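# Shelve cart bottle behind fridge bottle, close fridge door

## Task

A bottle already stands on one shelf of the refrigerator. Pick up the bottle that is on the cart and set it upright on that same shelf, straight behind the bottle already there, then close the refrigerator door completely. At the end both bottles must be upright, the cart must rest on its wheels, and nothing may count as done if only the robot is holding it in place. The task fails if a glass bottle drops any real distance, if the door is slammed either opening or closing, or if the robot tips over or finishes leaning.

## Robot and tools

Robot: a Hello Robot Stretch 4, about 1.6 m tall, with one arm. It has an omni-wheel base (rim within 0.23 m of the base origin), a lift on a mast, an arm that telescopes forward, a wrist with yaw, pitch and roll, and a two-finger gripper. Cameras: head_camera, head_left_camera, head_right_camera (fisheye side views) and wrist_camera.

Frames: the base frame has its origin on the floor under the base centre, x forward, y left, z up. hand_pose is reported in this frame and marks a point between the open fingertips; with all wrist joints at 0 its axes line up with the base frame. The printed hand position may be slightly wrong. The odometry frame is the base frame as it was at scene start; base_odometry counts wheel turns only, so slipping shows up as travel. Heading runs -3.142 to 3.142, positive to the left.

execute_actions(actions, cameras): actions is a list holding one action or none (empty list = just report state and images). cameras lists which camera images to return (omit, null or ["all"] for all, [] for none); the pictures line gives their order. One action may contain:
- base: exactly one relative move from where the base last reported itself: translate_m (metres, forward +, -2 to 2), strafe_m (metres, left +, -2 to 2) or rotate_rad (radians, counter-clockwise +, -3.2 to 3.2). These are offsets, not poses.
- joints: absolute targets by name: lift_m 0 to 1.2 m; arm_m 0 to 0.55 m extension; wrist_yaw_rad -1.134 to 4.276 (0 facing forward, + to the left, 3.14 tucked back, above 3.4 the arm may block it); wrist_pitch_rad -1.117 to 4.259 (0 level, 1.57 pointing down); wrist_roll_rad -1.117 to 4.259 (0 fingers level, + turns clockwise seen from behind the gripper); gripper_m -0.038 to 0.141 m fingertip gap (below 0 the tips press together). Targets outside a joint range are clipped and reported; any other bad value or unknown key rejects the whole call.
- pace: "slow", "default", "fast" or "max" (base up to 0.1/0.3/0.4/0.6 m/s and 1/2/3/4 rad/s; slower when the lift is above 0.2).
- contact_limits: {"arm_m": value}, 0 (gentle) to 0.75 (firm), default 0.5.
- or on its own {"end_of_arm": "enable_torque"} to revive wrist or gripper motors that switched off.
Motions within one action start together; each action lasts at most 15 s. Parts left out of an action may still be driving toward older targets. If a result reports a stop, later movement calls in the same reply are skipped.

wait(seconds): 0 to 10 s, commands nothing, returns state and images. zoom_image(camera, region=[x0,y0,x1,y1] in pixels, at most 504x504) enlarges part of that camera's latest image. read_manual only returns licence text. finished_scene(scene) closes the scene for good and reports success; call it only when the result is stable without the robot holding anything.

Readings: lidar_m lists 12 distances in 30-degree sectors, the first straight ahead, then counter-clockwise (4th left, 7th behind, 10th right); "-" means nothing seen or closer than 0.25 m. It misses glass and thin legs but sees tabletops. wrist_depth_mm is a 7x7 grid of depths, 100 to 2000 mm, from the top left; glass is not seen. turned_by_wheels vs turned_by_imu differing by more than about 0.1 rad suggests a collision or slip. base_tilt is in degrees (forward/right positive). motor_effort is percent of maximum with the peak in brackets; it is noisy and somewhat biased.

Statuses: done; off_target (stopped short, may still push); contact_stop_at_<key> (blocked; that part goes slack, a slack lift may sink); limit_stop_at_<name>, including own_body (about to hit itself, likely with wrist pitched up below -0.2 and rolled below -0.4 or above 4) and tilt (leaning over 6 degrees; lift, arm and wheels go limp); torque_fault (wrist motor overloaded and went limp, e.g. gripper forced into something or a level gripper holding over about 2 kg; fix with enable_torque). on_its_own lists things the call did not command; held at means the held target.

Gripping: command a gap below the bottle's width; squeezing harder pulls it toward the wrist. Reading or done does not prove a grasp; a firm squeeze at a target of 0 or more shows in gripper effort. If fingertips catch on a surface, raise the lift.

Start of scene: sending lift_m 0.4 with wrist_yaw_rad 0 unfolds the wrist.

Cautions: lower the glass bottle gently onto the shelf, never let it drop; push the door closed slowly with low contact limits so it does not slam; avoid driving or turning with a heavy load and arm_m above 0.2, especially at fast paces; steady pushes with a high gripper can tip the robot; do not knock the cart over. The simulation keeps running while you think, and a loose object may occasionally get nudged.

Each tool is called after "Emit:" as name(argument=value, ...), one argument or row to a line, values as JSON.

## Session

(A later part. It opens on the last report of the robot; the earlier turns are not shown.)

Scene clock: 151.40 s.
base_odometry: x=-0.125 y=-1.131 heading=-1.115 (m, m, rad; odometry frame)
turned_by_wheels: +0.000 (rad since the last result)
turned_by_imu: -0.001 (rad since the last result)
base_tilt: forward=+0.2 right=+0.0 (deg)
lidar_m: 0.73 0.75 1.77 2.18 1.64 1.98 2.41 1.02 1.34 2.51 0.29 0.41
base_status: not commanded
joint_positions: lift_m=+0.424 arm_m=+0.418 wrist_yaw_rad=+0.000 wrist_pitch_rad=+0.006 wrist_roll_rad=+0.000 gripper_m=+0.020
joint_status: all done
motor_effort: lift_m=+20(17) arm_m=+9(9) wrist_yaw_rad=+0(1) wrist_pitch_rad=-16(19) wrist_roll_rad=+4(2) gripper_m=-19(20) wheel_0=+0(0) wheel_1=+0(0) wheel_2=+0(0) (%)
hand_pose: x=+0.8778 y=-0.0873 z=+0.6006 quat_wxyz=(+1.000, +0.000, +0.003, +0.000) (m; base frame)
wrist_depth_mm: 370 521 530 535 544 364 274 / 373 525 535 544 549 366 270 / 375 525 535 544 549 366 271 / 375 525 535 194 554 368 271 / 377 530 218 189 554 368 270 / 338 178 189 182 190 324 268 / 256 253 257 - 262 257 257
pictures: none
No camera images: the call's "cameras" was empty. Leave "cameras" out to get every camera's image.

Emit:
execute_actions(
  actions=[
    {"joints":{"gripper_m":0.11,"lift_m":0.422},"pace":"slow"},
  ],
  cameras=["wrist_camera"],
)

Emit:
execute_actions(
  actions=[
    {"joints":{"arm_m":0.05}},
  ],
  cameras=["wrist_camera"],
)

Emit:
execute_actions(
  actions=[
    {"base":{"translate_m":-0.45}},
  ],
  cameras=[],
)

Emit:
execute_actions(
  actions=[
    {"base":{"rotate_rad":-1.9},"joints":{"lift_m":0.85,"arm_m":0.0}},
  ],
)

Scene clock: 162.23 s.
base_odometry: x=-0.125 y=-1.131 heading=-1.115 (m, m, rad; odometry frame)
turned_by_wheels: +0.000 (rad since the last result)
turned_by_imu: -0.001 (rad since the last result)
base_tilt: forward=+0.1 right=+0.0 (deg)
lidar_m: 0.73 0.74 1.77 2.16 1.66 1.97 2.40 1.04 1.37 2.51 0.31 0.39
base_status: not commanded
joint_positions: lift_m=+0.422 arm_m=+0.418 wrist_yaw_rad=+0.000 wrist_pitch_rad=+0.002 wrist_roll_rad=+0.000 gripper_m=+0.110
joint_status: all done
motor_effort: lift_m=+19(19) arm_m=+9(9) wrist_yaw_rad=+1(3) wrist_pitch_rad=-6(16) wrist_roll_rad=+1(2) gripper_m=+1(17) wheel_0=+1(1) wheel_1=+0(0) wheel_2=+0(0) (%)
hand_pose: x=+0.8778 y=-0.0874 z=+0.5997 quat_wxyz=(+1.000, +0.000, +0.001, +0.000) (m; base frame)
wrist_depth_mm: 370 521 530 535 544 366 273 / 373 521 530 539 554 366 271 / 377 530 535 544 549 368 271 / 377 530 539 207 559 368 270 / 375 530 517 202 554 364 268 / 342 319 202 194 218 340 268 / 258 257 276 - 263 259 258
pictures: wrist_camera
camera_calibration (this result's frames):
wrist_camera: T_world_to_cam=[[-0.0145353, -0.99965, 0.0220996, -0.0975821], [-0.0216884, -0.0217815, -0.999527, 0.667386], [0.999659, -0.0150077, -0.0213642, -0.634465], [0, 0, 0, 1]] pos_world=[0.647305, -0.0925332, 0.655672]
Images, in order (width x height): wrist_camera 616x392.

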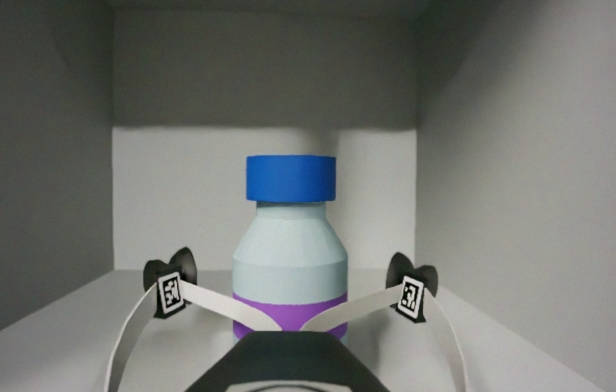

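Scene clock: 164.43 s.
base_odometry: x=-0.125 y=-1.131 heading=-1.115 (m, m, rad; odometry frame)
turned_by_wheels: +0.000 (rad since the last result)
turned_by_imu: -0.001 (rad since the last result)
base_tilt: forward=+0.2 right=+0.0 (deg)
lidar_m: 0.72 0.74 1.79 2.18 1.66 2.00 2.40 1.03 1.34 2.50 0.29 0.40
base_status: not commanded
joint_positions: lift_m=+0.422 arm_m=+0.052 wrist_yaw_rad=+0.000 wrist_pitch_rad=+0.002 wrist_roll_rad=+0.000 gripper_m=+0.110
joint_status: all done
motor_effort: lift_m=+19(19) arm_m=-8(10) wrist_yaw_rad=+1(0) wrist_pitch_rad=-5(6) wrist_roll_rad=+2(2) gripper_m=-1(1) wheel_0=+1(1) wheel_1=+0(0) wheel_2=+0(0) (%)
hand_pose: x=+0.5109 y=-0.0874 z=+0.5998 quat_wxyz=(+1.000, +0.000, +0.001, +0.000) (m; base frame)
wrist_depth_mm: 449 544 585 585 569 480 329 / 455 554 891 904 699 488 330 / 455 564 904 917 707 488 334 / 459 564 904 917 707 496 332 / 459 521 699 580 609 492 332 / 462 477 496 931 218 469 329 / 732 559 917 - 621 427 327
pictures: wrist_camera
camera_calibration (this result's frames):
wrist_camera: T_world_to_cam=[[-0.0147595, -0.999647, 0.0220966, -0.102863], [-0.021491, -0.0217768, -0.999532, 0.659388], [0.99966, -0.0152275, -0.021162, -0.267844], [0, 0, 0, 1]] pos_world=[0.280406, -0.0925459, 0.655684]
Images, in order (width x height): wrist_camera 616x392.

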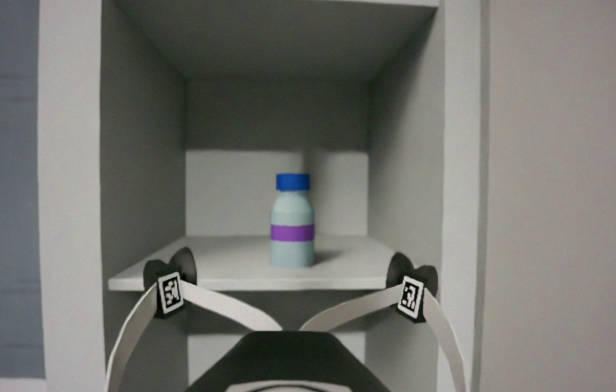

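Scene clock: 167.43 s.
base_odometry: x=-0.323 y=-0.726 heading=-1.115 (m, m, rad; odometry frame)
turned_by_wheels: +0.000 (rad since the last result)
turned_by_imu: +0.000 (rad since the last result)
base_tilt: forward=+0.2 right=+0.0 (deg)
lidar_m: 1.17 1.81 2.28 1.69 1.45 1.91 1.97 0.74 0.67 2.53 2.58 0.63
base_status: done
joint_positions: lift_m=+0.422 arm_m=+0.052 wrist_yaw_rad=+0.000 wrist_pitch_rad=+0.002 wrist_roll_rad=+0.000 gripper_m=+0.110
joint_status: not commanded
motor_effort: lift_m=+19(19) arm_m=-9(9) wrist_yaw_rad=+0(1) wrist_pitch_rad=-5(6) wrist_roll_rad=+2(3) gripper_m=+0(1) wheel_0=+0(3) wheel_1=-1(5) wheel_2=-2(7) (%)
hand_pose: x=+0.5109 y=-0.0874 z=+0.5997 quat_wxyz=(+1.000, +0.000, +0.001, +0.000) (m; base frame)
wrist_depth_mm: 1430 1430 1255 1366 917 424 314 / 1430 1430 1042 1205 904 424 317 / 1430 1464 1308 1366 904 424 315 / 1430 1464 1308 1366 904 427 319 / 1464 1464 1078 1397 891 421 320 / 1430 1464 917 1397 218 418 324 / 1336 1308 931 - 759 387 324
pictures: none
No camera images: the call's "cameras" was empty. Leave "cameras" out to get every camera's image.

Scene clock: 170.13 s.
base_odometry: x=-0.323 y=-0.726 heading=-3.015 (m, m, rad; odometry frame)
turned_by_wheels: -1.900 (rad since the last result)
turned_by_imu: -1.885 (rad since the last result)
base_tilt: forward=+0.2 right=-0.1 (deg)
lidar_m: 0.85 2.52 0.74 0.64 1.16 1.91 2.20 1.44 1.53 1.95 1.04 0.68
base_status: done
joint_positions: lift_m=+0.850 arm_m=+0.002 wrist_yaw_rad=+0.000 wrist_pitch_rad=+0.002 wrist_roll_rad=+0.000 gripper_m=+0.110
joint_status: all done
motor_effort: lift_m=+23(24) arm_m=-8(9) wrist_yaw_rad=+1(1) wrist_pitch_rad=-5(6) wrist_roll_rad=+2(2) gripper_m=+0(0) wheel_0=+1(4) wheel_1=+1(7) wheel_2=+1(6) (%)
hand_pose: x=+0.4610 y=-0.0874 z=+1.0274 quat_wxyz=(+1.000, +0.000, +0.001, +0.000) (m; base frame)
wrist_depth_mm: 1983 - - - - - 1808 / 1983 - - - - - 1808 / - - - - - - 1808 / 1983 - - - - - 1756 / - - - - - - 1661 / - - - - 218 732 842 / 1983 - - - 539 466 496
pictures: head_camera, head_left_camera, head_right_camera, wrist_camera
camera_calibration (this result's frames):
wrist_camera: T_world_to_cam=[[-0.0146401, -0.999649, 0.0220969, -0.113071], [-0.0214884, -0.0217796, -0.999532, 1.08573], [0.999662, -0.015108, -0.021162, -0.208824], [0, 0, 0, 1]] pos_world=[0.230429, -0.092539, 1.0833]
Images, in order (width x height): head_camera 420x560, head_left_camera 420x672, head_right_camera 420x672, wrist_camera 616x392.

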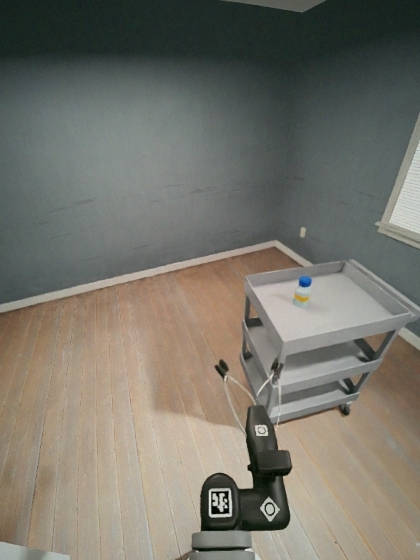

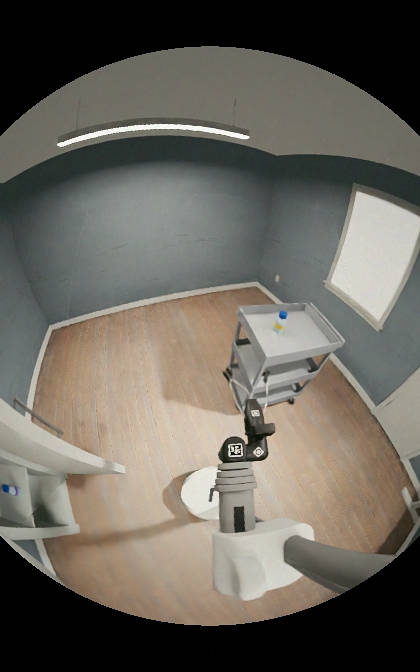

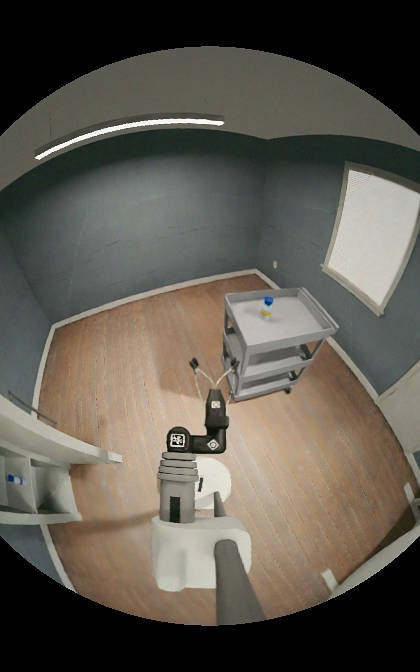

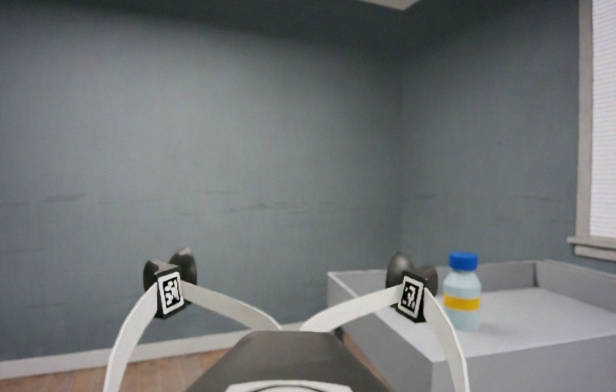

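Emit:
execute_actions(
  actions=[
    {"base":{"rotate_rad":-0.326},"joints":{"lift_m":1.0,"wrist_pitch_rad":0.35}},
  ],
  cameras=["head_camera","wrist_camera"],
)

Scene clock: 176.87 s.
base_odometry: x=-0.323 y=-0.726 heading=+2.942 (m, m, rad; odometry frame)
turned_by_wheels: -0.326 (rad since the last result)
turned_by_imu: -0.325 (rad since the last result)
base_tilt: forward=+0.2 right=-0.1 (deg)
lidar_m: 0.70 2.54 2.52 0.62 0.77 1.18 2.14 2.16 1.46 1.72 1.95 0.82
base_status: done
joint_positions: lift_m=+1.000 arm_m=+0.002 wrist_yaw_rad=+0.000 wrist_pitch_rad=+0.352 wrist_roll_rad=+0.000 gripper_m=+0.110
joint_status: all done
motor_effort: lift_m=+24(28) arm_m=-9(9) wrist_yaw_rad=+1(1) wrist_pitch_rad=-4(4) wrist_roll_rad=+1(2) gripper_m=+1(0) wheel_0=-1(4) wheel_1=-2(5) wheel_2=+1(5) (%)
hand_pose: x=+0.4433 y=-0.0874 z=+1.0786 quat_wxyz=(+0.985, +0.000, +0.175, +0.000) (m; base frame)
wrist_depth_mm: 1921 - - - 1983 1661 1430 / 1983 - - - - 1661 1464 / - - - - - 1756 1576 / - - 1025 1025 1060 1618 1537 / - - 788 809 741 1808 1618 / 1808 1661 603 609 218 1808 1708 / 1499 1537 1397 - 976 1537 1537
pictures: head_camera, wrist_camera
camera_calibration (this result's frames):
wrist_camera: T_world_to_cam=[[-0.00624931, -0.999648, 0.0258001, -0.122195], [-0.362575, -0.0217798, -0.9317, 1.21456], [0.931934, -0.0151769, -0.362311, 0.207928], [0, 0, 0, 1]] pos_world=[0.245831, -0.0925429, 1.2101]
Images, in order (width x height): head_camera 420x560, wrist_camera 616x392.

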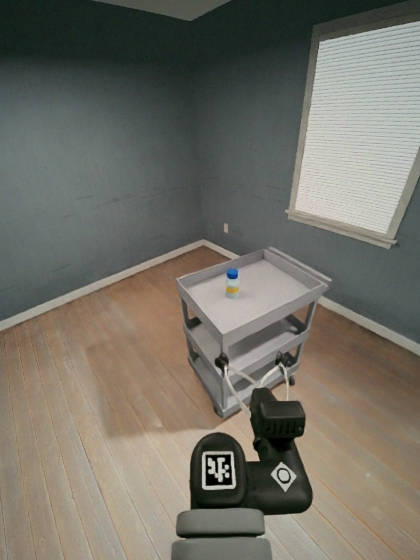

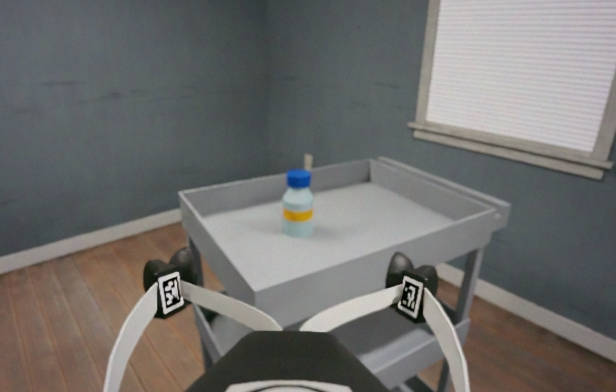

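Emit:
execute_actions(
  actions=[
    {"base":{"translate_m":0.33},"joints":{"arm_m":0.1,"lift_m":0.93}},
  ],
  cameras=["head_camera","wrist_camera"],
)

Scene clock: 186.13 s.
base_odometry: x=-0.647 y=-0.661 heading=+2.942 (m, m, rad; odometry frame)
turned_by_wheels: +0.000 (rad since the last result)
turned_by_imu: -0.002 (rad since the last result)
base_tilt: forward=+0.2 right=+0.0 (deg)
lidar_m: 0.38 2.27 2.28 2.19 0.77 1.41 2.40 1.86 1.65 1.94 1.72 0.44
base_status: done
joint_positions: lift_m=+0.930 arm_m=+0.098 wrist_yaw_rad=+0.000 wrist_pitch_rad=+0.352 wrist_roll_rad=+0.000 gripper_m=+0.110
joint_status: all done
motor_effort: lift_m=+19(19) arm_m=+8(9) wrist_yaw_rad=+1(1) wrist_pitch_rad=-6(5) wrist_roll_rad=+1(1) gripper_m=+0(0) wheel_0=+1(4) wheel_1=+1(4) wheel_2=+2(9) (%)
hand_pose: x=+0.5402 y=-0.0874 z=+1.0089 quat_wxyz=(+0.985, +0.000, +0.175, +0.000) (m; base frame)
wrist_depth_mm: 1661 1863 - - 1708 1397 1205 / 1708 1983 - - 1756 1464 1229 / 1756 - - - 1808 1499 1281 / 1863 - - - 798 1464 1336 / 1921 539 597 430 676 634 569 / 1708 473 477 413 218 525 525 / 1430 418 442 - 433 433 445
pictures: head_camera, wrist_camera
camera_calibration (this result's frames):
wrist_camera: T_world_to_cam=[[-0.00629584, -0.999647, 0.0258009, -0.119781], [-0.362733, -0.0217611, -0.931639, 1.18482], [0.931872, -0.0152243, -0.362468, 0.0925778], [0, 0, 0, 1]] pos_world=[0.342748, -0.0925466, 1.14047]
Images, in order (width x height): head_camera 420x560, wrist_camera 616x392.

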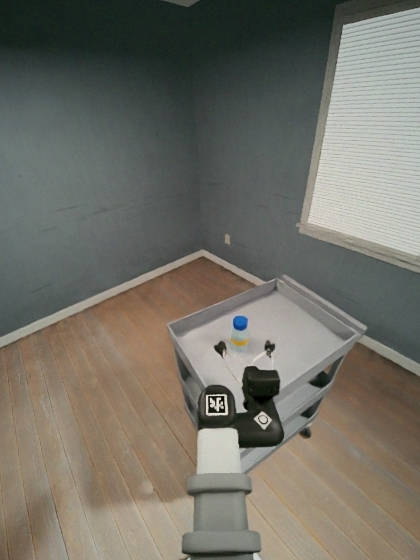

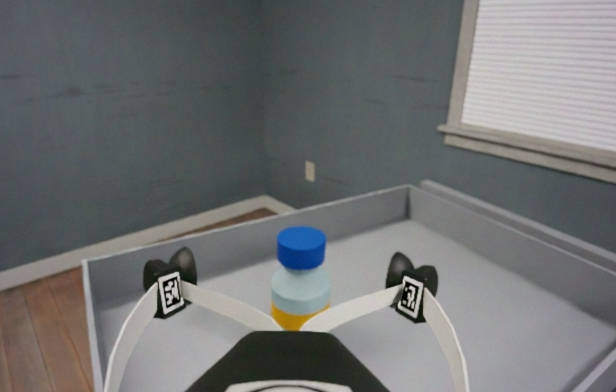

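Emit:
execute_actions(
  actions=[
    {"base":{"strafe_m":-0.01},"joints":{"arm_m":0.15,"lift_m":0.80},"pace":"slow"},
  ],
  cameras=["wrist_camera"],
)

Emit:
execute_actions(
  actions=[
    {"joints":{"arm_m":0.22},"pace":"slow"},
  ],
  cameras=["wrist_camera","head_camera"],
)

Scene clock: 196.03 s.
base_odometry: x=-0.645 y=-0.651 heading=+2.942 (m, m, rad; odometry frame)
turned_by_wheels: +0.000 (rad since the last result)
turned_by_imu: -0.001 (rad since the last result)
base_tilt: forward=+0.2 right=-0.1 (deg)
lidar_m: 0.36 2.31 2.29 2.20 0.77 1.42 2.38 1.88 1.66 1.94 1.72 0.45
base_status: done
joint_positions: lift_m=+0.800 arm_m=+0.148 wrist_yaw_rad=+0.000 wrist_pitch_rad=+0.352 wrist_roll_rad=+0.000 gripper_m=+0.110
joint_status: all done
motor_effort: lift_m=+18(23) arm_m=+9(9) wrist_yaw_rad=+1(1) wrist_pitch_rad=-5(5) wrist_roll_rad=+2(2) gripper_m=+2(0) wheel_0=+0(3) wheel_1=-2(4) wheel_2=+0(1) (%)
hand_pose: x=+0.5901 y=-0.0874 z=+0.8790 quat_wxyz=(+0.985, +0.000, +0.175, +0.000) (m; base frame)
wrist_depth_mm: 1618 1863 - - 1618 1366 1182 / 1708 1921 - - 1708 1430 1205 / 1808 1983 - 324 691 647 1205 / 418 459 508 315 569 554 500 / 373 402 387 330 410 418 415 / 298 291 294 322 219 325 325 / 253 259 271 - 265 266 274
pictures: wrist_camera
camera_calibration (this result's frames):
wrist_camera: T_world_to_cam=[[-0.00629578, -0.999647, 0.025801, -0.116114], [-0.362732, -0.0217612, -0.931639, 1.08186], [0.931872, -0.0152243, -0.362468, -0.00107622], [0, 0, 0, 1]] pos_world=[0.392696, -0.0925466, 1.01051]
Images, in order (width x height): wrist_camera 616x392.

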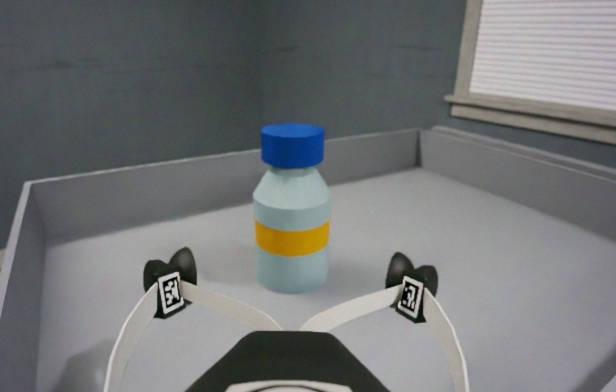

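Scene clock: 198.00 s.
base_odometry: x=-0.645 y=-0.651 heading=+2.942 (m, m, rad; odometry frame)
turned_by_wheels: +0.000 (rad since the last result)
turned_by_imu: +0.000 (rad since the last result)
base_tilt: forward=+0.2 right=+0.0 (deg)
lidar_m: 0.36 2.28 2.32 2.18 0.79 1.41 2.41 1.89 1.66 1.94 1.74 0.44
base_status: not commanded
joint_positions: lift_m=+0.800 arm_m=+0.218 wrist_yaw_rad=+0.000 wrist_pitch_rad=+0.352 wrist_roll_rad=+0.000 gripper_m=+0.110
joint_status: all done
motor_effort: lift_m=+18(18) arm_m=+10(9) wrist_yaw_rad=+1(1) wrist_pitch_rad=-6(5) wrist_roll_rad=+2(1) gripper_m=-1(0) wheel_0=+0(0) wheel_1=-2(1) wheel_2=+0(0) (%)
hand_pose: x=+0.6601 y=-0.0874 z=+0.8790 quat_wxyz=(+0.985, +0.000, +0.175, +0.000) (m; base frame)
wrist_depth_mm: 1576 1756 - 1921 1576 1308 1118 / 1661 1863 - - 1661 1336 1160 / 1661 1983 - - 1537 1281 1205 / 1008 413 452 246 569 535 469 / 364 397 387 248 415 418 418 / 310 291 293 259 218 325 324 / 259 258 270 - 264 264 274
pictures: head_camera, wrist_camera
camera_calibration (this result's frames):
wrist_camera: T_world_to_cam=[[-0.00629602, -0.999647, 0.0258009, -0.115673], [-0.362732, -0.021761, -0.931639, 1.10725], [0.931872, -0.0152244, -0.362468, -0.0663024], [0, 0, 0, 1]] pos_world=[0.462691, -0.0925466, 1.01051]
Images, in order (width x height): head_camera 420x560, wrist_camera 616x392.

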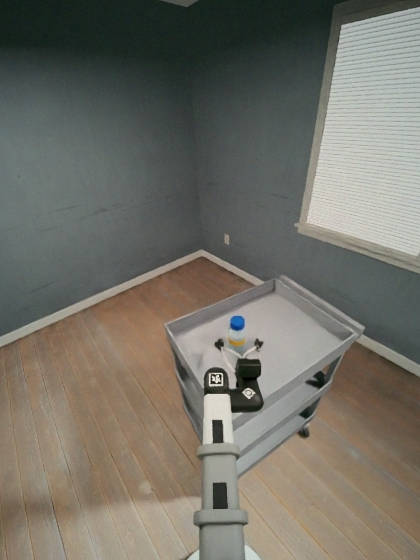

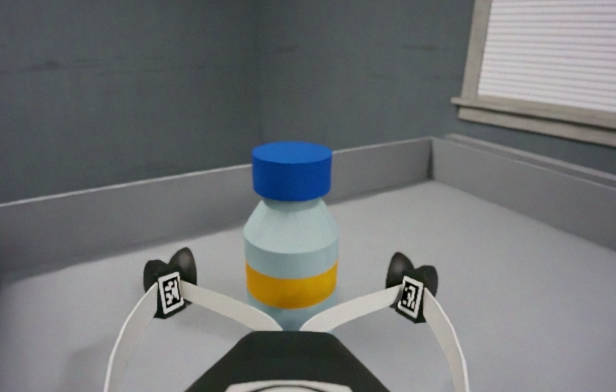

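Emit:
execute_actions(
  actions=[
    {"joints":{"arm_m":0.268},"pace":"slow"},
  ],
  cameras=["wrist_camera"],
)

Emit:
execute_actions(
  actions=[
    {"joints":{"gripper_m":0.02}},
  ],
  cameras=["wrist_camera"],
)

Scene clock: 205.33 s.
base_odometry: x=-0.645 y=-0.651 heading=+2.942 (m, m, rad; odometry frame)
turned_by_wheels: +0.000 (rad since the last result)
turned_by_imu: -0.001 (rad since the last result)
base_tilt: forward=+0.1 right=+0.0 (deg)
lidar_m: 0.35 2.28 2.31 2.20 0.78 1.42 2.40 1.90 1.67 1.92 1.71 0.43
base_status: not commanded
joint_positions: lift_m=+0.800 arm_m=+0.266 wrist_yaw_rad=+0.000 wrist_pitch_rad=+0.352 wrist_roll_rad=+0.000 gripper_m=+0.110
joint_status: all done
motor_effort: lift_m=+18(19) arm_m=+9(9) wrist_yaw_rad=+2(1) wrist_pitch_rad=-6(5) wrist_roll_rad=+2(0) gripper_m=+1(1) wheel_0=+0(1) wheel_1=-1(1) wheel_2=+0(0) (%)
hand_pose: x=+0.7081 y=-0.0874 z=+0.8790 quat_wxyz=(+0.985, +0.000, +0.175, +0.000) (m; base frame)
wrist_depth_mm: 1576 1808 - 1921 1537 1255 1118 / 1618 1863 - 1983 1576 1308 1138 / 1708 1983 - - 1576 1308 1182 / 1756 1808 399 193 530 517 455 / 334 362 382 202 410 415 418 / 309 293 207 200 219 325 324 / 259 259 271 - 265 265 274
pictures: wrist_camera
camera_calibration (this result's frames):
wrist_camera: T_world_to_cam=[[-0.00629588, -0.999647, 0.0258009, -0.115371], [-0.362732, -0.0217611, -0.931639, 1.12466], [0.931872, -0.0152243, -0.362467, -0.111035], [0, 0, 0, 1]] pos_world=[0.510693, -0.0925466, 1.01051]
Images, in order (width x height): wrist_camera 616x392.

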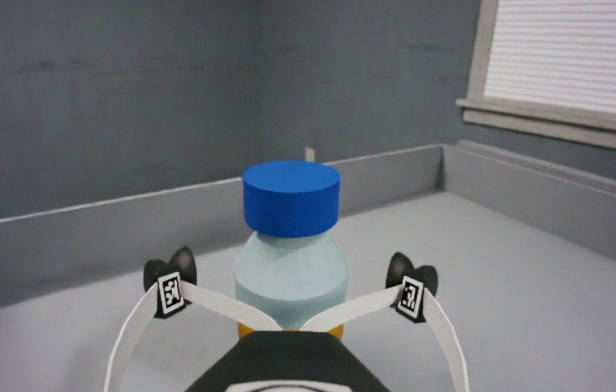

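Scene clock: 207.07 s.
base_odometry: x=-0.645 y=-0.651 heading=+2.942 (m, m, rad; odometry frame)
turned_by_wheels: +0.000 (rad since the last result)
turned_by_imu: +0.000 (rad since the last result)
base_tilt: forward=+0.2 right=+0.0 (deg)
lidar_m: 0.35 2.28 2.32 2.18 0.77 1.44 2.42 1.87 1.66 1.90 1.73 0.44
base_status: not commanded
joint_positions: lift_m=+0.800 arm_m=+0.267 wrist_yaw_rad=+0.000 wrist_pitch_rad=+0.357 wrist_roll_rad=+0.000 gripper_m=+0.020
joint_status: all done
motor_effort: lift_m=+20(21) arm_m=+8(9) wrist_yaw_rad=-1(1) wrist_pitch_rad=-19(20) wrist_roll_rad=+1(3) gripper_m=-21(22) wheel_0=+0(0) wheel_1=-2(2) wheel_2=+0(0) (%)
hand_pose: x=+0.7078 y=-0.0873 z=+0.8775 quat_wxyz=(+0.984, +0.000, +0.178, +0.000) (m; base frame)
wrist_depth_mm: 1537 1863 - 1983 1576 1255 1118 / 1661 1921 - - 1618 1308 1138 / 1661 1921 - - 1576 1281 1160 / 1661 379 397 180 521 512 445 / 336 368 375 189 402 407 404 / 306 179 194 189 190 317 317 / 255 252 256 - 259 262 268
pictures: wrist_camera
camera_calibration (this result's frames):
wrist_camera: T_world_to_cam=[[-0.00573049, -0.99965, 0.0258296, -0.115641], [-0.367284, -0.0219206, -0.929851, 1.12479], [0.930091, -0.0148153, -0.36703, -0.105937], [0, 0, 0, 1]] pos_world=[0.510985, -0.0925144, 1.00999]
Images, in order (width x height): wrist_camera 616x392.

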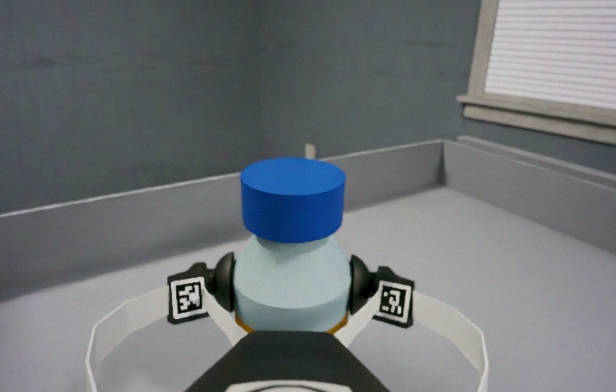

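Emit:
execute_actions(
  actions=[
    {"joints":{"lift_m":0.93},"pace":"slow"},
  ],
  cameras=["wrist_camera"],
)

Emit:
execute_actions(
  actions=[
    {"base":{"translate_m":-0.33},"joints":{"arm_m":0.0},"pace":"slow"},
  ],
  cameras=[],
)

Emit:
execute_actions(
  actions=[
    {"base":{"rotate_rad":2.226},"joints":{"lift_m":0.87},"pace":"slow"},
  ],
)

Scene clock: 216.93 s.
base_odometry: x=-0.645 y=-0.651 heading=+2.942 (m, m, rad; odometry frame)
turned_by_wheels: +0.000 (rad since the last result)
turned_by_imu: -0.001 (rad since the last result)
base_tilt: forward=+0.2 right=+0.1 (deg)
lidar_m: 0.36 2.27 2.31 2.17 0.78 1.42 2.41 1.84 1.67 1.96 1.73 0.46
base_status: not commanded
joint_positions: lift_m=+0.930 arm_m=+0.267 wrist_yaw_rad=+0.000 wrist_pitch_rad=+0.357 wrist_roll_rad=+0.000 gripper_m=+0.020
joint_status: all done
motor_effort: lift_m=+26(30) arm_m=+9(8) wrist_yaw_rad=+0(0) wrist_pitch_rad=-19(20) wrist_roll_rad=+1(1) gripper_m=-19(20) wheel_0=+0(0) wheel_1=-2(1) wheel_2=+0(0) (%)
hand_pose: x=+0.7078 y=-0.0873 z=+1.0070 quat_wxyz=(+0.984, +0.000, +0.178, +0.000) (m; base frame)
wrist_depth_mm: 1537 1756 - 1983 1537 1255 1118 / 1618 1863 - 1983 1618 1308 1138 / 1661 1921 - - 1661 1366 1182 / 1756 - - 179 1808 1397 1229 / 1863 - - 189 603 574 1182 / 1661 178 193 190 190 512 469 / 366 407 418 - 418 424 430
pictures: wrist_camera
camera_calibration (this result's frames):
wrist_camera: T_world_to_cam=[[-0.00573003, -0.99965, 0.0258297, -0.118988], [-0.367298, -0.0219206, -0.929845, 1.24526], [0.930086, -0.0148152, -0.367044, -0.0583719], [0, 0, 0, 1]] pos_world=[0.510989, -0.0925144, 1.13954]
Images, in order (width x height): wrist_camera 616x392.

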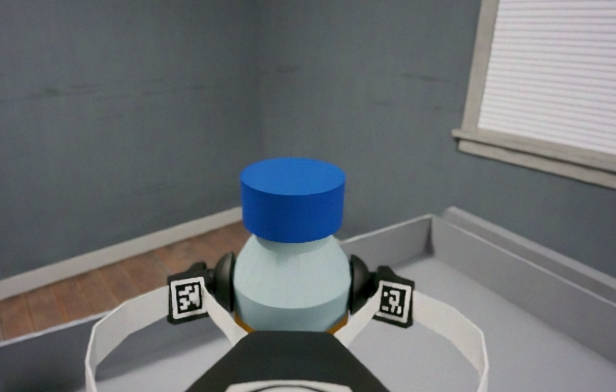

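Scene clock: 221.50 s.
base_odometry: x=-0.321 y=-0.717 heading=+2.942 (m, m, rad; odometry frame)
turned_by_wheels: +0.000 (rad since the last result)
turned_by_imu: +0.000 (rad since the last result)
base_tilt: forward=+0.2 right=-0.1 (deg)
lidar_m: 0.37 2.56 2.53 0.63 0.79 1.21 2.15 2.15 1.42 1.71 1.96 0.84
base_status: done
joint_positions: lift_m=+0.930 arm_m=+0.002 wrist_yaw_rad=+0.000 wrist_pitch_rad=+0.357 wrist_roll_rad=+0.000 gripper_m=+0.020
joint_status: all done
motor_effort: lift_m=+26(26) arm_m=-9(9) wrist_yaw_rad=+0(0) wrist_pitch_rad=-20(20) wrist_roll_rad=+3(2) gripper_m=-19(19) wheel_0=-1(4) wheel_1=-1(4) wheel_2=+1(5) (%)
hand_pose: x=+0.4428 y=-0.0874 z=+1.0070 quat_wxyz=(+0.984, +0.000, +0.178, +0.000) (m; base frame)
wrist_depth_mm: 1863 - - - - 1618 1397 / 1983 - - - - 1708 1499 / - - - - 1205 1756 1537 / - - 778 180 904 866 1576 / - - 544 189 741 1808 1576 / 1661 178 193 189 190 1708 1618 / 1397 1430 1308 - 1138 1397 1430
pictures: none
No camera images: the call's "cameras" was empty. Leave "cameras" out to get every camera's image.

Scene clock: 225.00 s.
base_odometry: x=-0.321 y=-0.717 heading=-1.115 (m, m, rad; odometry frame)
turned_by_wheels: +2.226 (rad since the last result)
turned_by_imu: +2.207 (rad since the last result)
base_tilt: forward=+0.2 right=+0.0 (deg)
lidar_m: 0.47 1.77 2.27 1.69 1.43 1.94 1.95 0.77 0.69 2.52 2.61 0.63
base_status: done
joint_positions: lift_m=+0.870 arm_m=+0.002 wrist_yaw_rad=+0.000 wrist_pitch_rad=+0.357 wrist_roll_rad=+0.000 gripper_m=+0.020
joint_status: all done
motor_effort: lift_m=+21(23) arm_m=-8(9) wrist_yaw_rad=+0(1) wrist_pitch_rad=-20(20) wrist_roll_rad=+1(1) gripper_m=-19(20) wheel_0=-2(4) wheel_1=+0(5) wheel_2=-2(4) (%)
hand_pose: x=+0.4428 y=-0.0874 z=+0.9474 quat_wxyz=(+0.984, +0.000, +0.178, +0.000) (m; base frame)
wrist_depth_mm: 1397 1366 1229 1308 891 436 330 / 1397 1499 1025 1336 931 433 345 / 1499 1537 1229 1430 931 430 370 / 1618 1618 1042 180 917 430 430 / 1708 1708 1078 188 759 427 1921 / 1576 178 193 189 190 452 1661 / 1336 1336 1308 - 741 488 1397
pictures: head_camera, head_left_camera, head_right_camera, wrist_camera
camera_calibration (this result's frames):
wrist_camera: T_world_to_cam=[[-0.00592897, -0.999649, 0.0258255, -0.118928], [-0.367331, -0.0218432, -0.929834, 1.09253], [0.930071, -0.0149995, -0.367073, 0.166198], [0, 0, 0, 1]] pos_world=[0.246039, -0.0925292, 1.07995]
Images, in order (width x height): head_camera 420x560, head_left_camera 420x672, head_right_camera 420x672, wrist_camera 616x392.

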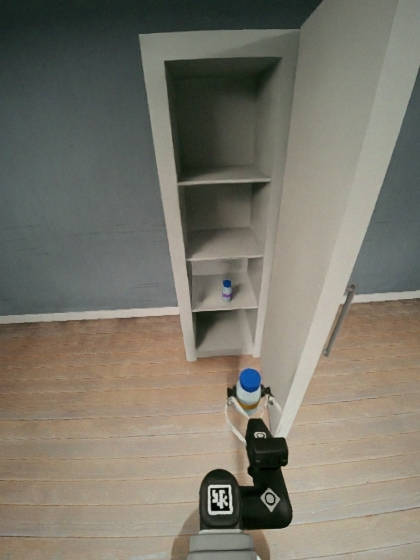

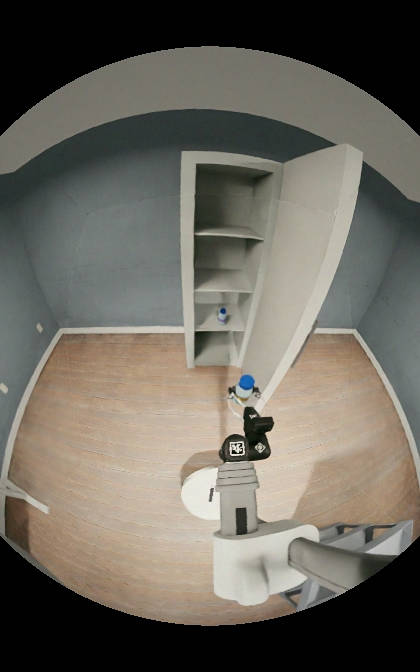

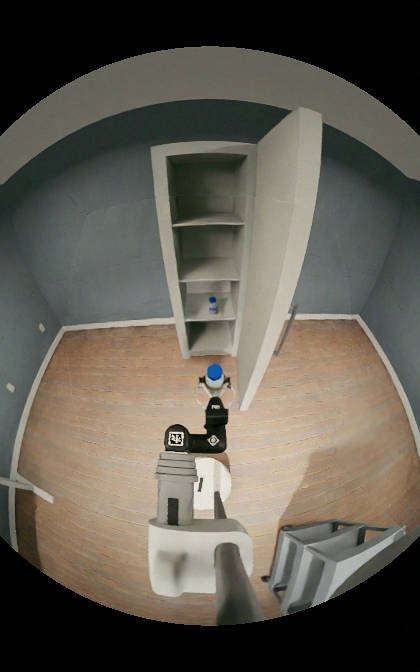

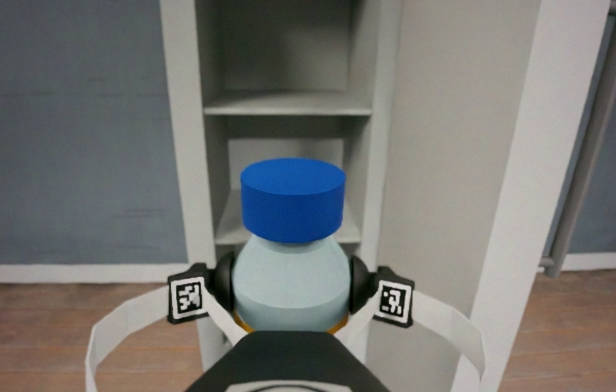

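Emit:
execute_actions(
  actions=[
    {"joints":{"lift_m":0.955},"base":{"translate_m":0.3},"pace":"slow"},
  ],
  cameras=["head_camera"],
)

Emit:
execute_actions(
  actions=[
    {"base":{"translate_m":0.25},"pace":"slow"},
  ],
  cameras=["head_camera","wrist_camera"],
)

Scene clock: 240.40 s.
base_odometry: x=-0.189 y=-0.986 heading=-1.115 (m, m, rad; odometry frame)
turned_by_wheels: +0.000 (rad since the last result)
turned_by_imu: -0.003 (rad since the last result)
base_tilt: forward=+0.2 right=+0.0 (deg)
lidar_m: 0.87 1.48 2.03 2.16 1.53 1.95 2.25 0.89 1.09 2.52 0.41 0.41
base_status: done
joint_positions: lift_m=+0.955 arm_m=+0.002 wrist_yaw_rad=+0.000 wrist_pitch_rad=+0.357 wrist_roll_rad=+0.000 gripper_m=+0.020
joint_status: all done
motor_effort: lift_m=+26(26) arm_m=-9(9) wrist_yaw_rad=+0(0) wrist_pitch_rad=-19(20) wrist_roll_rad=+1(0) gripper_m=-20(19) wheel_0=+2(3) wheel_1=+0(3) wheel_2=-2(6) (%)
hand_pose: x=+0.4428 y=-0.0874 z=+1.0320 quat_wxyz=(+0.984, +0.000, +0.178, +0.000) (m; base frame)
wrist_depth_mm: 1098 609 991 1025 741 469 327 / 1160 640 1042 1078 741 469 325 / 1182 715 931 1042 750 466 325 / 1255 732 759 180 768 462 324 / 1366 1366 809 189 788 459 320 / 1464 178 193 189 190 421 320 / 1430 1366 904 - 798 387 315
pictures: head_camera
Images, in order (width x height): head_camera 420x560.

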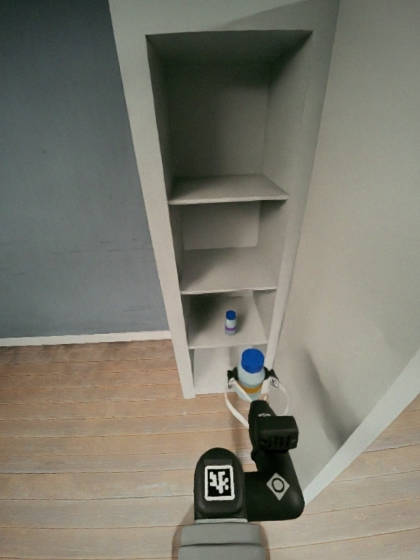

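Scene clock: 244.17 s.
base_odometry: x=-0.079 y=-1.210 heading=-1.115 (m, m, rad; odometry frame)
turned_by_wheels: +0.000 (rad since the last result)
turned_by_imu: -0.002 (rad since the last result)
base_tilt: forward=+0.2 right=+0.1 (deg)
lidar_m: 0.64 0.65 1.64 2.18 1.70 2.00 2.49 1.13 2.65 0.27 0.28 0.42
base_status: done
joint_positions: lift_m=+0.955 arm_m=+0.002 wrist_yaw_rad=+0.000 wrist_pitch_rad=+0.357 wrist_roll_rad=+0.000 gripper_m=+0.020
joint_status: not commanded
motor_effort: lift_m=+26(26) arm_m=-8(8) wrist_yaw_rad=+0(1) wrist_pitch_rad=-19(19) wrist_roll_rad=+0(3) gripper_m=-20(20) wheel_0=-1(4) wheel_1=+1(3) wheel_2=-1(6) (%)
hand_pose: x=+0.4428 y=-0.0874 z=+1.0320 quat_wxyz=(+0.984, +0.000, +0.178, +0.000) (m; base frame)
wrist_depth_mm: 370 549 778 778 707 404 343 / 387 549 820 820 707 424 345 / 410 554 842 878 715 449 345 / 436 549 603 180 615 469 342 / 477 500 500 189 544 492 342 / 1138 179 194 190 189 445 336 / 1255 549 788 - 647 413 334
pictures: head_camera, wrist_camera
camera_calibration (this result's frames):
wrist_camera: T_world_to_cam=[[-0.00592975, -0.999649, 0.0258253, -0.121112], [-0.367307, -0.0218431, -0.929843, 1.17119], [0.930081, -0.0149996, -0.367049, 0.19723], [0, 0, 0, 1]] pos_world=[0.246027, -0.0925292, 1.16454]
Images, in order (width x height): head_camera 420x560, wrist_camera 616x392.

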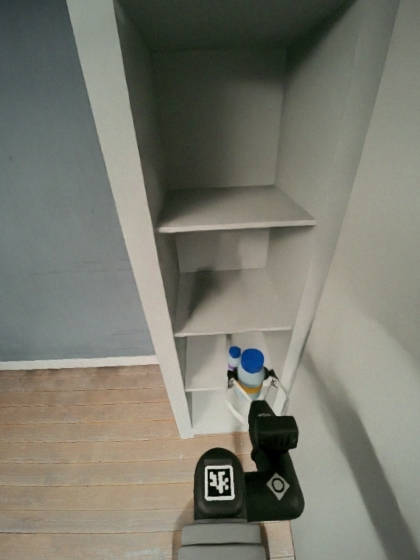

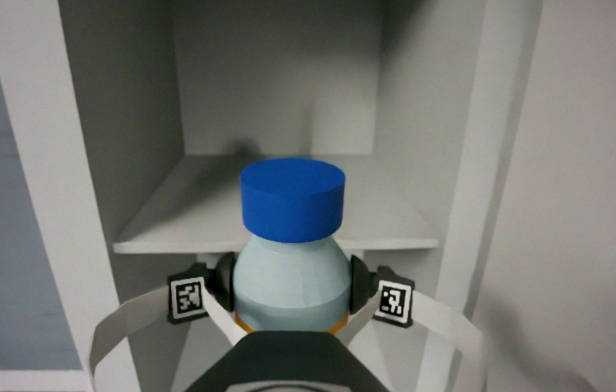

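Emit:
execute_actions(
  actions=[
    {"joints":{"arm_m":0.545},"pace":"slow","contact_limits":{"arm_m":0.2}},
  ],
  cameras=["head_camera","wrist_camera"],
)

Emit:
execute_actions(
  actions=[
    {"joints":{"lift_m":0.935},"pace":"slow"},
  ],
  cameras=["wrist_camera"],
)

Scene clock: 258.10 s.
base_odometry: x=-0.079 y=-1.210 heading=-1.115 (m, m, rad; odometry frame)
turned_by_wheels: +0.000 (rad since the last result)
turned_by_imu: -0.002 (rad since the last result)
base_tilt: forward=+0.2 right=+0.0 (deg)
lidar_m: 0.60 0.67 1.65 2.18 1.72 1.96 2.51 1.11 2.66 0.28 0.26 0.41
base_status: not commanded
joint_positions: lift_m=+0.955 arm_m=+0.543 wrist_yaw_rad=+0.000 wrist_pitch_rad=+0.357 wrist_roll_rad=+0.000 gripper_m=+0.020
joint_status: all done
motor_effort: lift_m=+26(26) arm_m=+9(9) wrist_yaw_rad=+0(0) wrist_pitch_rad=-20(20) wrist_roll_rad=+1(2) gripper_m=-20(19) wheel_0=+0(0) wheel_1=+2(2) wheel_2=-1(1) (%)
contact_limits: arm_m 0.2
hand_pose: x=+0.9846 y=-0.0874 z=+1.0320 quat_wxyz=(+0.984, +0.000, +0.178, +0.000) (m; base frame)
wrist_depth_mm: 272 278 279 286 289 297 266 / 286 291 296 303 306 310 263 / 304 309 315 319 325 325 266 / 322 327 329 180 347 342 266 / 342 349 342 189 368 362 266 / 347 179 193 190 190 340 266 / 301 300 303 - 307 301 271
pictures: head_camera, wrist_camera
camera_calibration (this result's frames):
wrist_camera: T_world_to_cam=[[-0.00592936, -0.999649, 0.0258255, -0.1179], [-0.367318, -0.0218433, -0.929839, 1.37021], [0.930077, -0.0149995, -0.367059, -0.306717], [0, 0, 0, 1]] pos_world=[0.787875, -0.0925292, 1.16454]
Images, in order (width x height): head_camera 420x560, wrist_camera 616x392.

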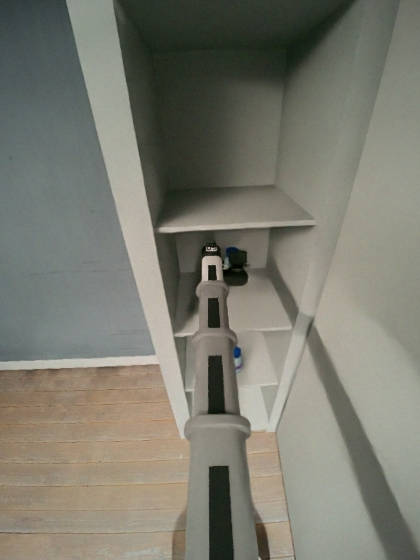

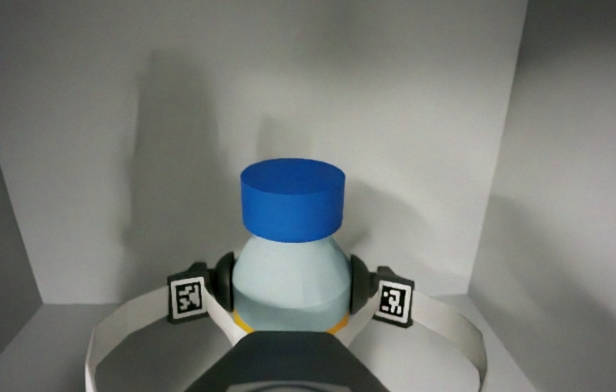

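Scene clock: 259.03 s.
base_odometry: x=-0.079 y=-1.210 heading=-1.115 (m, m, rad; odometry frame)
turned_by_wheels: +0.000 (rad since the last result)
turned_by_imu: +0.000 (rad since the last result)
base_tilt: forward=+0.2 right=-0.1 (deg)
lidar_m: 0.62 0.65 1.67 2.15 1.64 1.98 2.50 1.16 2.65 0.27 0.28 0.43
base_status: not commanded
joint_positions: lift_m=+0.935 arm_m=+0.543 wrist_yaw_rad=+0.000 wrist_pitch_rad=+0.357 wrist_roll_rad=+0.000 gripper_m=+0.020
joint_status: all done
motor_effort: lift_m=+21(24) arm_m=+9(10) wrist_yaw_rad=+0(0) wrist_pitch_rad=-20(20) wrist_roll_rad=+1(2) gripper_m=-20(20) wheel_0=+0(0) wheel_1=+1(1) wheel_2=-1(1) (%)
hand_pose: x=+0.9846 y=-0.0874 z=+1.0124 quat_wxyz=(+0.984, +0.000, +0.178, +0.000) (m; base frame)
wrist_depth_mm: 272 277 279 286 289 296 267 / 286 291 297 303 307 309 264 / 304 309 314 319 325 327 265 / 324 330 330 180 345 343 265 / 343 349 343 189 366 362 266 / 332 179 194 189 190 320 266 / 277 276 281 - 285 283 271
pictures: wrist_camera
camera_calibration (this result's frames):
wrist_camera: T_world_to_cam=[[-0.00592668, -0.999649, 0.0258259, -0.117397], [-0.367408, -0.0218432, -0.929803, 1.35203], [0.930041, -0.0149993, -0.367149, -0.313782], [0, 0, 0, 1]] pos_world=[0.787881, -0.0925292, 1.14495]
Images, in order (width x height): wrist_camera 616x392.

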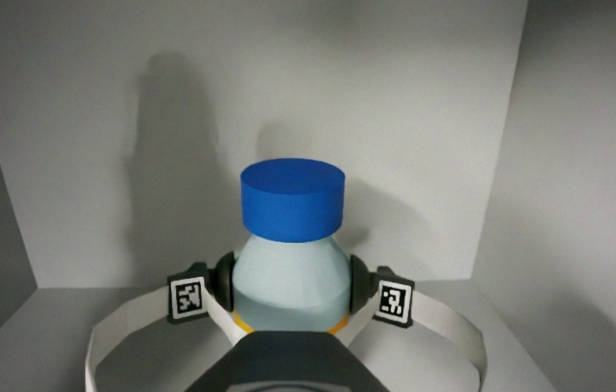

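Emit:
execute_actions(
  actions=[
    {"joints":{"lift_m":0.918},"pace":"slow"},
  ],
  cameras=[],
)

Scene clock: 262.57 s.
base_odometry: x=-0.079 y=-1.210 heading=-1.115 (m, m, rad; odometry frame)
turned_by_wheels: +0.000 (rad since the last result)
turned_by_imu: -0.001 (rad since the last result)
base_tilt: forward=+0.3 right=+0.0 (deg)
lidar_m: 0.62 0.66 1.66 2.16 1.69 1.99 2.52 1.12 2.64 0.25 0.29 0.42
base_status: not commanded
joint_positions: lift_m=+0.918 arm_m=+0.543 wrist_yaw_rad=+0.000 wrist_pitch_rad=+0.357 wrist_roll_rad=+0.000 gripper_m=+0.020
joint_status: all done
motor_effort: lift_m=+21(22) arm_m=+9(9) wrist_yaw_rad=+0(0) wrist_pitch_rad=-19(20) wrist_roll_rad=+3(3) gripper_m=-20(20) wheel_0=+0(0) wheel_1=+2(2) wheel_2=-1(1) (%)
hand_pose: x=+0.9846 y=-0.0874 z=+0.9954 quat_wxyz=(+0.984, +0.000, +0.178, +0.000) (m; base frame)
wrist_depth_mm: 271 277 281 286 290 294 267 / 287 290 297 301 307 309 263 / 304 309 315 319 325 325 265 / 325 327 329 180 345 343 267 / 342 349 343 189 366 362 266 / 307 178 193 190 190 306 264 / 257 256 259 - 263 262 258
pictures: none
No camera images: the call's "cameras" was empty. Leave "cameras" out to get every camera's image.

Emit:
execute_actions(
  actions=[
    {"joints":{"lift_m":0.913},"pace":"slow"},
  ],
  cameras=[],
)

Emit:
execute_actions(
  actions=[
    {"joints":{"gripper_m":0.11},"pace":"slow"},
  ],
  cameras=["wrist_camera"],
)

Emit:
execute_actions(
  actions=[
    {"joints":{"arm_m":0.1}},
  ],
  cameras=["wrist_camera"],
)

Scene clock: 267.20 s.
base_odometry: x=-0.079 y=-1.210 heading=-1.115 (m, m, rad; odometry frame)
turned_by_wheels: +0.000 (rad since the last result)
turned_by_imu: -0.001 (rad since the last result)
base_tilt: forward=+0.2 right=+0.0 (deg)
lidar_m: 0.62 0.67 1.67 2.16 1.69 1.98 2.51 1.12 2.65 0.28 0.28 0.43
base_status: not commanded
joint_positions: lift_m=+0.913 arm_m=+0.543 wrist_yaw_rad=+0.000 wrist_pitch_rad=+0.354 wrist_roll_rad=+0.000 gripper_m=+0.020
joint_status: all done
motor_effort: lift_m=+19(19) arm_m=+9(9) wrist_yaw_rad=+1(0) wrist_pitch_rad=-11(20) wrist_roll_rad=+2(2) gripper_m=-20(20) wheel_0=+0(0) wheel_1=+2(1) wheel_2=-1(1) (%)
hand_pose: x=+0.9849 y=-0.0874 z=+0.9913 quat_wxyz=(+0.984, +0.000, +0.176, +0.000) (m; base frame)
wrist_depth_mm: 272 277 281 285 289 296 267 / 286 293 298 300 307 309 264 / 303 310 312 319 325 325 265 / 322 327 329 180 343 342 265 / 340 349 343 190 362 364 265 / 304 178 193 189 190 304 265 / 254 252 256 - 259 259 258
pictures: none
No camera images: the call's "cameras" was empty. Leave "cameras" out to get every camera's image.

Scene clock: 270.73 s.
base_odometry: x=-0.079 y=-1.210 heading=-1.115 (m, m, rad; odometry frame)
turned_by_wheels: +0.000 (rad since the last result)
turned_by_imu: -0.001 (rad since the last result)
base_tilt: forward=+0.1 right=+0.0 (deg)
lidar_m: 0.63 0.66 1.69 2.16 1.68 1.99 2.50 1.10 2.64 0.28 0.27 0.43
base_status: not commanded
joint_positions: lift_m=+0.913 arm_m=+0.543 wrist_yaw_rad=+0.000 wrist_pitch_rad=+0.352 wrist_roll_rad=+0.000 gripper_m=+0.110
joint_status: all done
motor_effort: lift_m=+19(19) arm_m=+9(9) wrist_yaw_rad=+0(1) wrist_pitch_rad=-6(12) wrist_roll_rad=+2(2) gripper_m=+0(16) wheel_0=+0(1) wheel_1=+1(2) wheel_2=-1(1) (%)
hand_pose: x=+0.9851 y=-0.0873 z=+0.9918 quat_wxyz=(+0.985, +0.000, +0.175, +0.000) (m; base frame)
wrist_depth_mm: 272 278 282 286 289 296 267 / 286 291 297 300 306 309 263 / 303 307 314 317 325 325 265 / 322 327 329 183 345 342 266 / 340 347 345 193 362 362 265 / 306 287 200 190 219 319 265 / 254 256 266 - 262 259 258
pictures: wrist_camera
camera_calibration (this result's frames):
wrist_camera: T_world_to_cam=[[-0.00596245, -0.999649, 0.0257961, -0.116773], [-0.362982, -0.0218735, -0.93154, 1.33043], [0.931777, -0.0149177, -0.362724, -0.327904], [0, 0, 0, 1]] pos_world=[0.78776, -0.0925229, 1.12343]
Images, in order (width x height): wrist_camera 616x392.

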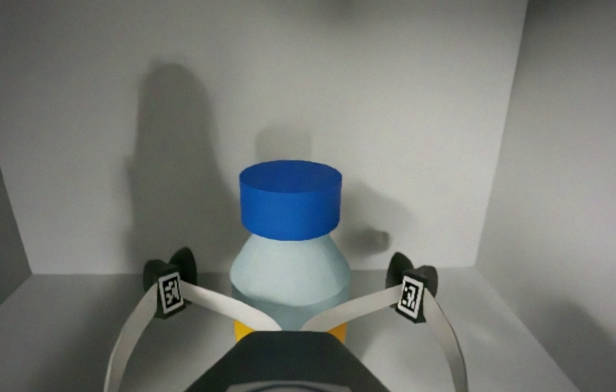

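Scene clock: 273.13 s.
base_odometry: x=-0.079 y=-1.210 heading=-1.115 (m, m, rad; odometry frame)
turned_by_wheels: +0.000 (rad since the last result)
turned_by_imu: -0.001 (rad since the last result)
base_tilt: forward=+0.2 right=+0.0 (deg)
lidar_m: 0.64 0.66 1.65 2.16 1.70 1.99 2.49 1.13 2.67 0.28 0.29 0.41
base_status: not commanded
joint_positions: lift_m=+0.913 arm_m=+0.102 wrist_yaw_rad=+0.000 wrist_pitch_rad=+0.352 wrist_roll_rad=+0.000 gripper_m=+0.110
joint_status: all done
motor_effort: lift_m=+19(19) arm_m=-8(8) wrist_yaw_rad=+1(0) wrist_pitch_rad=-6(5) wrist_roll_rad=+0(3) gripper_m=-1(0) wheel_0=+0(0) wheel_1=+1(1) wheel_2=-1(1) (%)
hand_pose: x=+0.5432 y=-0.0874 z=+0.9919 quat_wxyz=(+0.985, +0.000, +0.175, +0.000) (m; base frame)
wrist_depth_mm: 351 559 676 699 683 387 306 / 355 564 732 732 691 387 322 / 357 564 750 723 699 392 343 / 355 508 554 554 559 394 359 / 362 418 424 427 410 397 349 / 379 469 831 917 218 421 343 / 404 549 768 - 634 439 340
pictures: wrist_camera
camera_calibration (this result's frames):
wrist_camera: T_world_to_cam=[[-0.00631168, -0.999647, 0.0257949, -0.119312], [-0.36284, -0.021748, -0.931598, 1.17007], [0.93183, -0.0152394, -0.362575, 0.0836503], [0, 0, 0, 1]] pos_world=[0.345846, -0.0925482, 1.12344]
Images, in order (width x height): wrist_camera 616x392.

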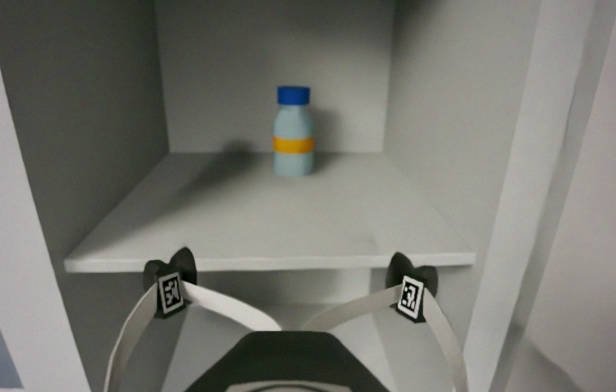

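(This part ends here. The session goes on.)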